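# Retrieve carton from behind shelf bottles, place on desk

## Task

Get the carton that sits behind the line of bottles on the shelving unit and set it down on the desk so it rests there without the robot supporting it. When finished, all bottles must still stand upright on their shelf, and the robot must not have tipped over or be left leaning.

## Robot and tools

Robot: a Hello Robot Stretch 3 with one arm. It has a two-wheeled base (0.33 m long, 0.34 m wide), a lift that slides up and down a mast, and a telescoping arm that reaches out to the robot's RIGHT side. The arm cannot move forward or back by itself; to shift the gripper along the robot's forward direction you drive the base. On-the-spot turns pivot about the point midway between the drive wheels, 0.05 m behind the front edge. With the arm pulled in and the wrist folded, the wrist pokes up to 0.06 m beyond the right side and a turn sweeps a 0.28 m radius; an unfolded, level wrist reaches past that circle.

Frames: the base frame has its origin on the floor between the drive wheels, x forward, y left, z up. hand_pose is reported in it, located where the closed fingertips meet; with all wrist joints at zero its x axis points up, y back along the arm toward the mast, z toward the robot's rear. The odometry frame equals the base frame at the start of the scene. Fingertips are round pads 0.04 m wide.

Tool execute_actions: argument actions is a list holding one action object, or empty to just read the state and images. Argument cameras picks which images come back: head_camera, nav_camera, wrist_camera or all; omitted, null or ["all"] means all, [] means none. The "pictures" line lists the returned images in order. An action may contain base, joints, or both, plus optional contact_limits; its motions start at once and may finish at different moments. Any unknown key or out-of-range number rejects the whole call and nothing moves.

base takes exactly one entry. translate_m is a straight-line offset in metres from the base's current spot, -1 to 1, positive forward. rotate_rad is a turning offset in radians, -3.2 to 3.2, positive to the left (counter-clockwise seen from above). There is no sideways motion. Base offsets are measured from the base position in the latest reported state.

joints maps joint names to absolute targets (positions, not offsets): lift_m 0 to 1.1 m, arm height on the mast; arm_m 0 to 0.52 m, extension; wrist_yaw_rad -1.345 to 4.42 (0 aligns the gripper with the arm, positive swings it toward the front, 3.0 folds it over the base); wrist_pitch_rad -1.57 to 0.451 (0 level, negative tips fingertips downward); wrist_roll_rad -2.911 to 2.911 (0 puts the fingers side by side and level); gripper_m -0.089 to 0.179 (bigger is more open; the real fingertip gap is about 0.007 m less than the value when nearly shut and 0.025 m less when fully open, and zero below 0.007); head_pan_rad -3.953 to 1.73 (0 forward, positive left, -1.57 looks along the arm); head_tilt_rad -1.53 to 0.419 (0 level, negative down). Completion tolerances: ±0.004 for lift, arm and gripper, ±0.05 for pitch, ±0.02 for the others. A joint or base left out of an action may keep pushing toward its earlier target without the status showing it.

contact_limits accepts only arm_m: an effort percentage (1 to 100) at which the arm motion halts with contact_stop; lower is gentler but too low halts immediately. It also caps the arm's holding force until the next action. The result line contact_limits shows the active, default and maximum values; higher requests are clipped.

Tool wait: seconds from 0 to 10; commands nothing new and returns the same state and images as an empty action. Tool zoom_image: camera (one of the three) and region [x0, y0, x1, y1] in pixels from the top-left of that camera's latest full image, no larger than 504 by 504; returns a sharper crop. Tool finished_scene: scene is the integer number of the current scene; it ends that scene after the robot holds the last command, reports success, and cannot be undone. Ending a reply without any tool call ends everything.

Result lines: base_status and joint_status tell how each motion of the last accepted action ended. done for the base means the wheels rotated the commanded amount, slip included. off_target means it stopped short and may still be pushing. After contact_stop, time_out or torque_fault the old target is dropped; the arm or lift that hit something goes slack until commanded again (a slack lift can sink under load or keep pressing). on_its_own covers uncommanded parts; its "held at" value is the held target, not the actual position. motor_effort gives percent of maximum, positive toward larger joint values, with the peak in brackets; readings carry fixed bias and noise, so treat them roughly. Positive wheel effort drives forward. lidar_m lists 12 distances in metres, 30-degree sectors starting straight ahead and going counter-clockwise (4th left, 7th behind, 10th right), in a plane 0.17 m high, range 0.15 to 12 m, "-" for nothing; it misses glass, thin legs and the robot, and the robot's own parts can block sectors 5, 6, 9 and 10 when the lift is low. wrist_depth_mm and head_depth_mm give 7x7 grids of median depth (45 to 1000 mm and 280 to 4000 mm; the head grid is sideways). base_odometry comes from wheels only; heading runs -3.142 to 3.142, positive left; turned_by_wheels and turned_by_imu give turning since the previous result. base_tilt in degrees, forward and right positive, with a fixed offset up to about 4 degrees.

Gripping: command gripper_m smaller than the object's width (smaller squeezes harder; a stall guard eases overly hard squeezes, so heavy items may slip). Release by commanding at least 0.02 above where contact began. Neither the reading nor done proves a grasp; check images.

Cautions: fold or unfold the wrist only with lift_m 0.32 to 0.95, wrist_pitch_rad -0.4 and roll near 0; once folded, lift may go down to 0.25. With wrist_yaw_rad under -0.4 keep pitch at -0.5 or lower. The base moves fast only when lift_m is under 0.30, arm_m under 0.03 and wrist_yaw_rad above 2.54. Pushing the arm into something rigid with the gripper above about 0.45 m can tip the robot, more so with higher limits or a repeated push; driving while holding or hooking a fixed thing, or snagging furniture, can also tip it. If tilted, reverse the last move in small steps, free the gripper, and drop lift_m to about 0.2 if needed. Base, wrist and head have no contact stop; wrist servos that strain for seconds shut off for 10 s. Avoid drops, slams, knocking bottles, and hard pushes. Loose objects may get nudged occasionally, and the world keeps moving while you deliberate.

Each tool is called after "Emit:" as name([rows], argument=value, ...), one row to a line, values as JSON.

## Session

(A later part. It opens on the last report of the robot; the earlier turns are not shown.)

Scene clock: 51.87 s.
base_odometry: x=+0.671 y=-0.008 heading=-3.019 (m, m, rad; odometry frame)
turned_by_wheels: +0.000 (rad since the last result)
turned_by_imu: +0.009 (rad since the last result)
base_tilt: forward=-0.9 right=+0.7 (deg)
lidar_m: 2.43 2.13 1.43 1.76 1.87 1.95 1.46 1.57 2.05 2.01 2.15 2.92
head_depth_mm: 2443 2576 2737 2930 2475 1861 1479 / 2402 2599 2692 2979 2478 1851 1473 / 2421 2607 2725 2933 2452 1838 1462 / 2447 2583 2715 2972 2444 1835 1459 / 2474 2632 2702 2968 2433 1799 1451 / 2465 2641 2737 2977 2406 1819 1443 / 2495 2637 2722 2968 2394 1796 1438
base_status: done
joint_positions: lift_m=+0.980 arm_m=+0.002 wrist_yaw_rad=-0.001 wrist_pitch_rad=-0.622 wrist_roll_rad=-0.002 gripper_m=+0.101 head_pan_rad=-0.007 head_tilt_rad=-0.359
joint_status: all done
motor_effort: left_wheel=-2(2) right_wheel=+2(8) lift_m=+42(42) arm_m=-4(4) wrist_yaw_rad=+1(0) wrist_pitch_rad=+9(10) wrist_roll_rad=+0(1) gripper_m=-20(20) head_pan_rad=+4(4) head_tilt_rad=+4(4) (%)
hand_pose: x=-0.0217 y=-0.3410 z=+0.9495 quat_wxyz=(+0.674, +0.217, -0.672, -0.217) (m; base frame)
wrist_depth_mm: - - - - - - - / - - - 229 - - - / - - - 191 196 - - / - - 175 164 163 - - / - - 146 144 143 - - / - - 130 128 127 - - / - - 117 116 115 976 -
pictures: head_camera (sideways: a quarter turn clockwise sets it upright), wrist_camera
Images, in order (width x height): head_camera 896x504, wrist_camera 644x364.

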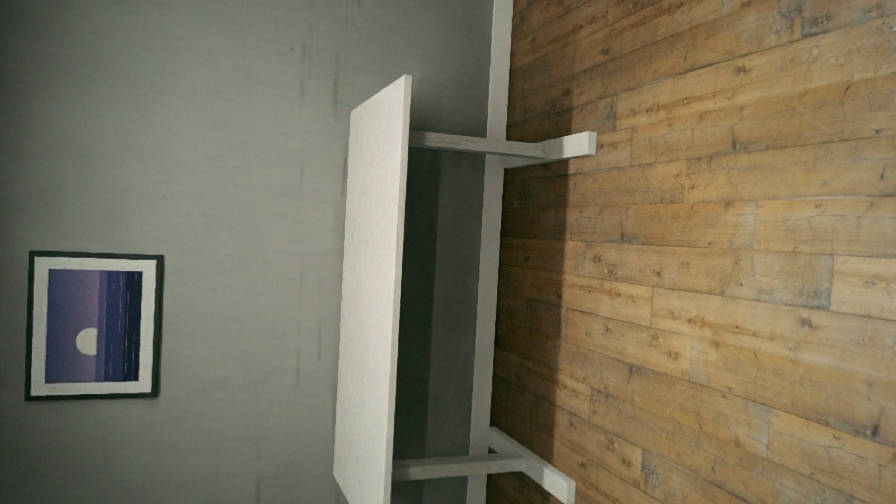

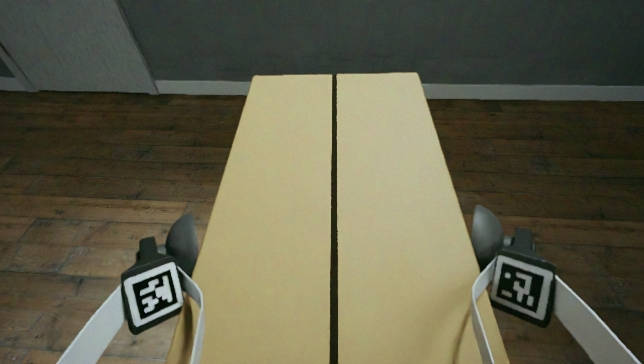

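Emit:
execute_actions([
  {"base":{"translate_m":1.0},"joints":{"head_tilt_rad":-0.6}},
], cameras=["head_camera"])

Scene clock: 62.97 s.
base_odometry: x=-0.321 y=-0.130 heading=-3.019 (m, m, rad; odometry frame)
turned_by_wheels: +0.000 (rad since the last result)
turned_by_imu: +0.009 (rad since the last result)
base_tilt: forward=-0.9 right=+0.7 (deg)
lidar_m: 1.87 1.63 1.43 1.26 1.37 2.63 2.44 2.74 2.14 2.09 2.23 1.48
head_depth_mm: 1542 1706 1468 1684 1829 1504 1265 / 1556 1713 1462 2101 1776 1486 1260 / 1547 1716 1440 2108 1793 1476 1257 / 1576 1729 1422 2174 1784 1463 1245 / 1581 1743 1410 2101 1793 1456 1236 / 1591 1751 1387 2138 1780 1453 1240 / 1589 1753 1376 2150 1753 1451 1225
base_status: done
joint_positions: lift_m=+0.980 arm_m=+0.002 wrist_yaw_rad=-0.001 wrist_pitch_rad=-0.622 wrist_roll_rad=-0.002 gripper_m=+0.101 head_pan_rad=-0.007 head_tilt_rad=-0.592
joint_status: all done
motor_effort: left_wheel=-2(3) right_wheel=+2(8) lift_m=+41(41) arm_m=-3(3) wrist_yaw_rad=+1(1) wrist_pitch_rad=+9(9) wrist_roll_rad=+1(1) gripper_m=-20(20) head_pan_rad=+3(5) head_tilt_rad=-5(26) (%)
hand_pose: x=-0.0217 y=-0.3410 z=+0.9495 quat_wxyz=(+0.674, +0.217, -0.672, -0.217) (m; base frame)
wrist_depth_mm: - - - - - - - / - - - 229 - - - / - - - 191 194 - - / - - 177 164 163 - - / - - 146 144 142 - - / - - 130 128 127 - - / - - 117 116 115 993 -
pictures: head_camera (sideways: a quarter turn clockwise sets it upright)
Images, in order (width x height): head_camera 896x504.

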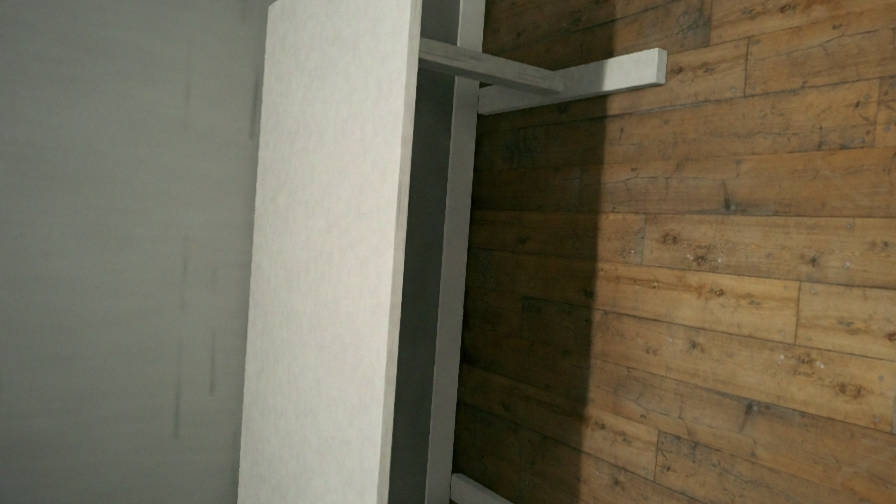

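Emit:
execute_actions([
  {"base":{"translate_m":0.43},"joints":{"arm_m":0.27,"lift_m":0.97}},
], cameras=[])

Emit:
execute_actions([
  {"base":{"rotate_rad":1.45},"joints":{"arm_m":0.52,"head_pan_rad":-1.4,"head_tilt_rad":-0.7}},
], cameras=["head_camera","wrist_camera"])

Scene clock: 68.43 s.
base_odometry: x=-0.748 y=-0.183 heading=-3.019 (m, m, rad; odometry frame)
turned_by_wheels: +0.000 (rad since the last result)
turned_by_imu: +0.003 (rad since the last result)
base_tilt: forward=-0.9 right=+0.7 (deg)
lidar_m: 1.45 1.25 1.24 1.27 1.75 2.58 2.87 2.80 2.18 2.11 1.89 1.09
head_depth_mm: 1184 1299 1383 1044 870 1419 1246 / 1189 1310 1382 1039 891 1487 1260 / 1198 1324 1393 1034 885 1480 1252 / 1204 1330 1410 1022 883 1468 1248 / 1214 1333 1404 1015 1627 1462 1243 / 1219 1346 1384 1009 1608 1454 1236 / 1230 1350 1378 997 1610 1457 1228
base_status: done
joint_positions: lift_m=+0.970 arm_m=+0.270 wrist_yaw_rad=-0.001 wrist_pitch_rad=-0.623 wrist_roll_rad=-0.002 gripper_m=+0.101 head_pan_rad=-0.007 head_tilt_rad=-0.593
joint_status: all done
motor_effort: left_wheel=-2(3) right_wheel=+2(8) lift_m=+27(38) arm_m=+4(4) wrist_yaw_rad=+1(1) wrist_pitch_rad=+9(9) wrist_roll_rad=+1(1) gripper_m=-20(19) head_pan_rad=+4(4) head_tilt_rad=-4(5) (%)
hand_pose: x=-0.0217 y=-0.6088 z=+0.9399 quat_wxyz=(+0.674, +0.217, -0.672, -0.217) (m; base frame)
wrist_depth_mm: - - - - - - - / - - - 229 - - - / - - - 192 194 - - / - - 175 165 164 - - / - - 145 144 143 - - / - - 130 128 128 - - / - - 117 116 115 947 995
pictures: none
No camera images: the call's "cameras" was empty. Leave "cameras" out to get every camera's image.

Scene clock: 71.67 s.
base_odometry: x=-0.748 y=-0.183 heading=-1.569 (m, m, rad; odometry frame)
turned_by_wheels: +1.450 (rad since the last result)
turned_by_imu: +1.430 (rad since the last result)
base_tilt: forward=-0.9 right=+0.7 (deg)
lidar_m: 1.24 1.27 2.26 2.88 2.96 2.24 2.12 2.12 1.09 1.45 1.25 1.72
head_depth_mm: 1161 1365 1191 912 1571 1399 1205 / 1188 - 767 873 1617 1400 1200 / 1222 1342 794 850 1647 1381 1199 / 1231 1372 1158 891 1627 1372 1193 / 1251 1377 1145 916 1620 1377 1182 / 1257 1397 1134 905 1608 1368 1179 / 1277 1403 1119 932 1606 1363 1173
base_status: done
joint_positions: lift_m=+0.970 arm_m=+0.520 wrist_yaw_rad=+0.000 wrist_pitch_rad=-0.623 wrist_roll_rad=-0.002 gripper_m=+0.101 head_pan_rad=-1.393 head_tilt_rad=-0.691
joint_status: all done
motor_effort: left_wheel=-1(7) right_wheel=+2(9) lift_m=+27(27) arm_m=+5(4) wrist_yaw_rad=+1(0) wrist_pitch_rad=+9(9) wrist_roll_rad=+1(1) gripper_m=-19(19) head_pan_rad=-4(45) head_tilt_rad=-5(18) (%)
hand_pose: x=-0.0216 y=-0.8588 z=+0.9399 quat_wxyz=(+0.674, +0.217, -0.672, -0.217) (m; base frame)
wrist_depth_mm: 640 659 653 660 654 665 682 / 696 708 699 229 667 688 729 / 604 601 535 192 194 558 545 / 505 507 175 165 163 476 474 / 439 440 146 145 142 434 417 / 381 389 130 129 128 - 367 / 347 335 116 116 115 319 331
pictures: head_camera (sideways: a quarter turn clockwise sets it upright), wrist_camera
Images, in order (width x height): head_camera 896x504, wrist_camera 644x364.

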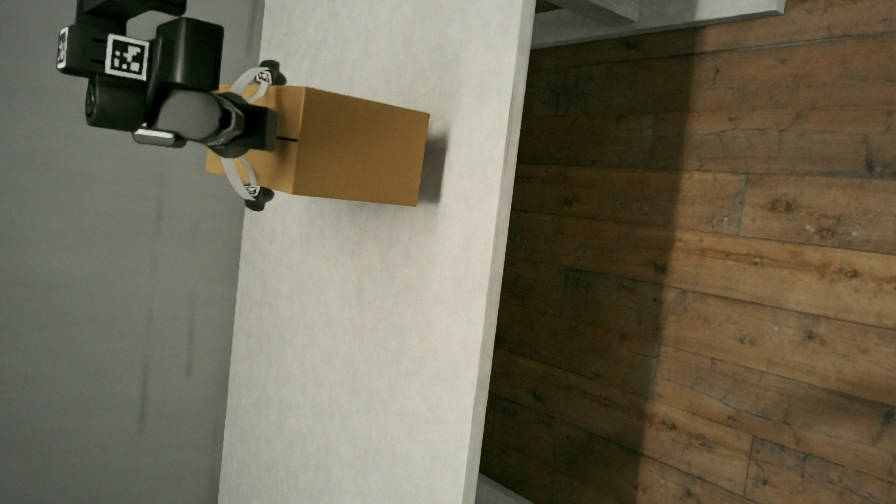

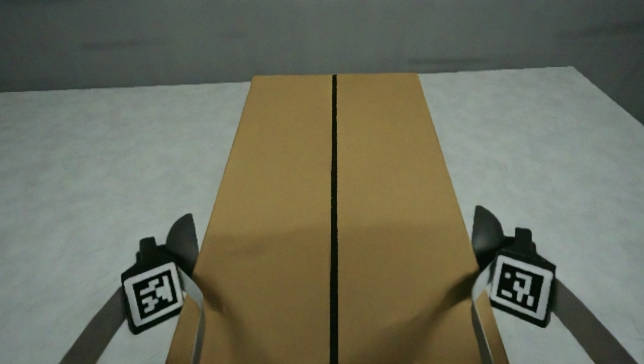

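Emit:
execute_actions([
  {"joints":{"lift_m":0.918}},
], cameras=["head_camera"])

Scene clock: 73.13 s.
base_odometry: x=-0.748 y=-0.183 heading=-1.569 (m, m, rad; odometry frame)
turned_by_wheels: +0.000 (rad since the last result)
turned_by_imu: +0.000 (rad since the last result)
base_tilt: forward=-1.0 right=+0.7 (deg)
lidar_m: 1.24 1.27 2.25 2.87 2.96 2.24 2.12 2.13 1.09 1.45 1.25 1.71
head_depth_mm: 1183 - 1181 910 1575 1396 1208 / 1202 - 816 867 1612 1389 1195 / 1219 1348 813 851 1644 1387 1194 / 1231 1382 1153 888 1635 1381 1194 / 1248 1384 1145 914 1613 1368 1187 / 1268 1388 1130 906 1618 1357 1186 / 1284 1414 1119 928 1609 1359 1171
base_status: not commanded
joint_positions: lift_m=+0.918 arm_m=+0.520 wrist_yaw_rad=+0.000 wrist_pitch_rad=-0.617 wrist_roll_rad=-0.002 gripper_m=+0.101 head_pan_rad=-1.393 head_tilt_rad=-0.691
joint_status: all done
motor_effort: left_wheel=-1(2) right_wheel=+2(2) lift_m=+25(26) arm_m=+4(4) wrist_yaw_rad=+1(1) wrist_pitch_rad=+7(9) wrist_roll_rad=+1(1) gripper_m=-19(19) head_pan_rad=-3(3) head_tilt_rad=-5(5) (%)
hand_pose: x=-0.0216 y=-0.8597 z=+0.8890 quat_wxyz=(+0.675, +0.215, -0.673, -0.215) (m; base frame)
wrist_depth_mm: 639 626 646 644 657 670 672 / 643 616 611 231 573 595 585 / 508 513 484 193 197 493 480 / 438 427 177 165 163 416 411 / 379 380 146 144 143 369 352 / 336 336 129 129 127 - 314 / 297 284 116 115 114 271 281
pictures: head_camera (sideways: a quarter turn clockwise sets it upright)
Images, in order (width x height): head_camera 896x504.

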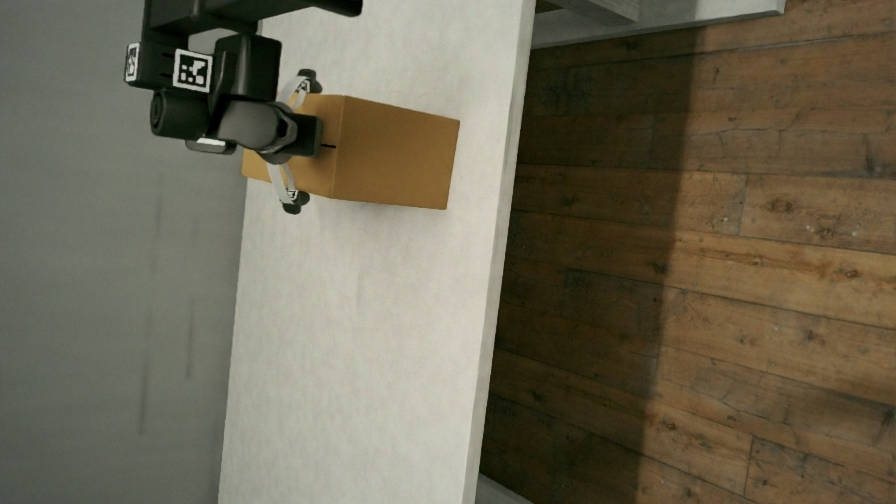

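The carton is resting on the desk. I'll release it and check the bottles.

Emit:
execute_actions([
  {"joints":{"gripper_m":0.17,"head_pan_rad":0.2,"head_tilt_rad":-0.2}},
], cameras=[])

Emit:
execute_actions([
  {"joints":{"lift_m":0.97,"head_pan_rad":1.65}},
], cameras=["head_camera","wrist_camera"])

Scene clock: 74.67 s.
base_odometry: x=-0.748 y=-0.183 heading=-1.569 (m, m, rad; odometry frame)
turned_by_wheels: +0.000 (rad since the last result)
turned_by_imu: +0.000 (rad since the last result)
base_tilt: forward=-1.0 right=+0.7 (deg)
lidar_m: 1.24 1.27 2.24 2.86 2.97 2.24 2.11 2.13 1.09 1.45 1.25 1.71
head_depth_mm: 1394 1435 1492 1563 1621 1672 1645 / 1409 1466 1520 1573 1608 1431 1403 / 1422 1475 1532 1592 1647 1466 1494 / 1449 1499 1559 1626 1669 1505 1485 / 1469 1500 1573 1632 1680 1449 1479 / 1474 1525 1592 1657 1700 1436 1476 / 1492 1555 1607 1684 1711 1547 1550
base_status: not commanded
joint_positions: lift_m=+0.918 arm_m=+0.520 wrist_yaw_rad=+0.000 wrist_pitch_rad=-0.619 wrist_roll_rad=-0.002 gripper_m=+0.170 head_pan_rad=+0.193 head_tilt_rad=-0.211
joint_status: all done
motor_effort: left_wheel=-2(2) right_wheel=+2(2) lift_m=+26(26) arm_m=+4(4) wrist_yaw_rad=+1(1) wrist_pitch_rad=+8(8) wrist_roll_rad=+1(1) gripper_m=+0(97) head_pan_rad=+4(45) head_tilt_rad=+5(38) (%)
hand_pose: x=-0.0216 y=-0.8594 z=+0.8887 quat_wxyz=(+0.674, +0.216, -0.672, -0.216) (m; base frame)
wrist_depth_mm: 646 644 663 651 659 674 679 / 641 640 627 608 588 601 583 / 524 508 491 204 207 475 476 / 447 439 185 172 169 409 405 / 379 376 154 148 147 364 355 / 332 - 132 131 130 303 320 / 298 289 118 118 116 121 275
pictures: none
No camera images: the call's "cameras" was empty. Leave "cameras" out to get every camera's image.

Scene clock: 76.00 s.
base_odometry: x=-0.748 y=-0.183 heading=-1.569 (m, m, rad; odometry frame)
turned_by_wheels: +0.000 (rad since the last result)
turned_by_imu: +0.000 (rad since the last result)
base_tilt: forward=-1.0 right=+0.7 (deg)
lidar_m: 1.24 1.27 2.24 2.87 2.96 2.24 2.11 2.12 1.09 1.45 1.25 1.71
head_depth_mm: 2955 3058 3133 3267 3356 2258 1710 / 2954 3071 3145 3286 3285 2270 1707 / 2959 3084 3178 3273 3245 2259 1695 / 3008 2990 3124 3230 2994 2218 1687 / 2976 3019 3171 3263 3032 2213 1692 / 2957 2999 3149 3151 3016 2190 1679 / 2948 3057 3168 3294 3177 2341 -
base_status: not commanded
joint_positions: lift_m=+0.970 arm_m=+0.520 wrist_yaw_rad=+0.000 wrist_pitch_rad=-0.619 wrist_roll_rad=-0.002 gripper_m=+0.170 head_pan_rad=+1.643 head_tilt_rad=-0.211
joint_status: all done
motor_effort: left_wheel=-2(2) right_wheel=+2(2) lift_m=+40(42) arm_m=+4(4) wrist_yaw_rad=+1(1) wrist_pitch_rad=+7(8) wrist_roll_rad=+1(1) gripper_m=+0(0) head_pan_rad=+5(46) head_tilt_rad=+6(5) (%)
hand_pose: x=-0.0216 y=-0.8595 z=+0.9402 quat_wxyz=(+0.674, +0.216, -0.672, -0.215) (m; base frame)
wrist_depth_mm: 638 653 632 658 663 664 674 / 686 685 703 697 704 675 733 / 594 592 600 577 578 571 564 / 511 506 491 242 259 483 477 / 438 448 418 210 214 420 411 / 388 - 362 185 187 369 378 / 347 333 175 166 166 332 321
pictures: head_camera (sideways: a quarter turn clockwise sets it upright), wrist_camera
Images, in order (width x height): head_camera 896x504, wrist_camera 644x364.

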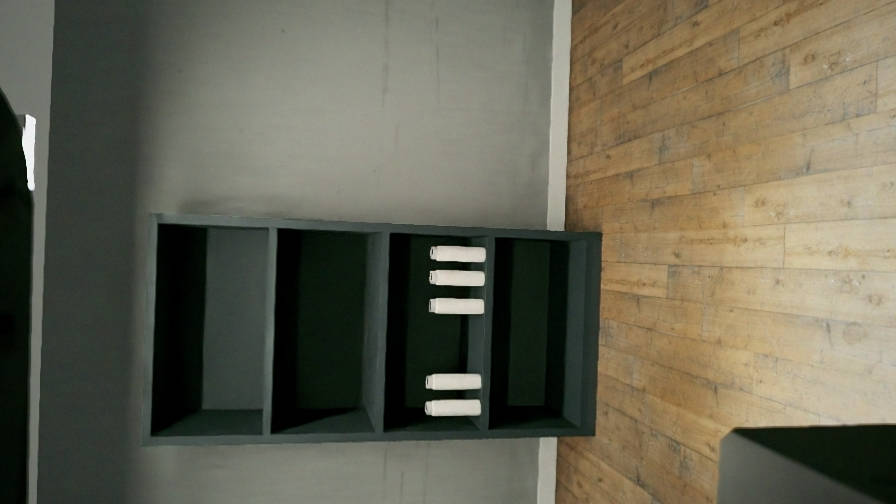

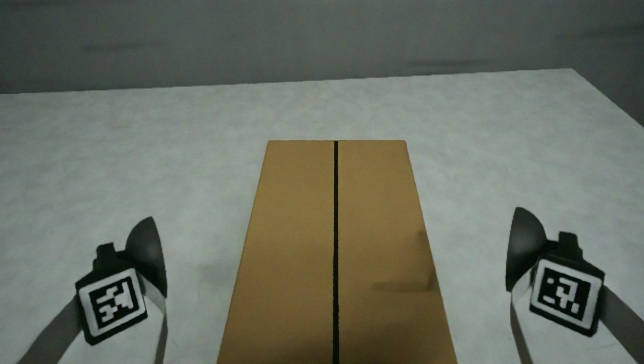

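Emit:
finished_scene(scene=2)

The scene is finished: the task was done.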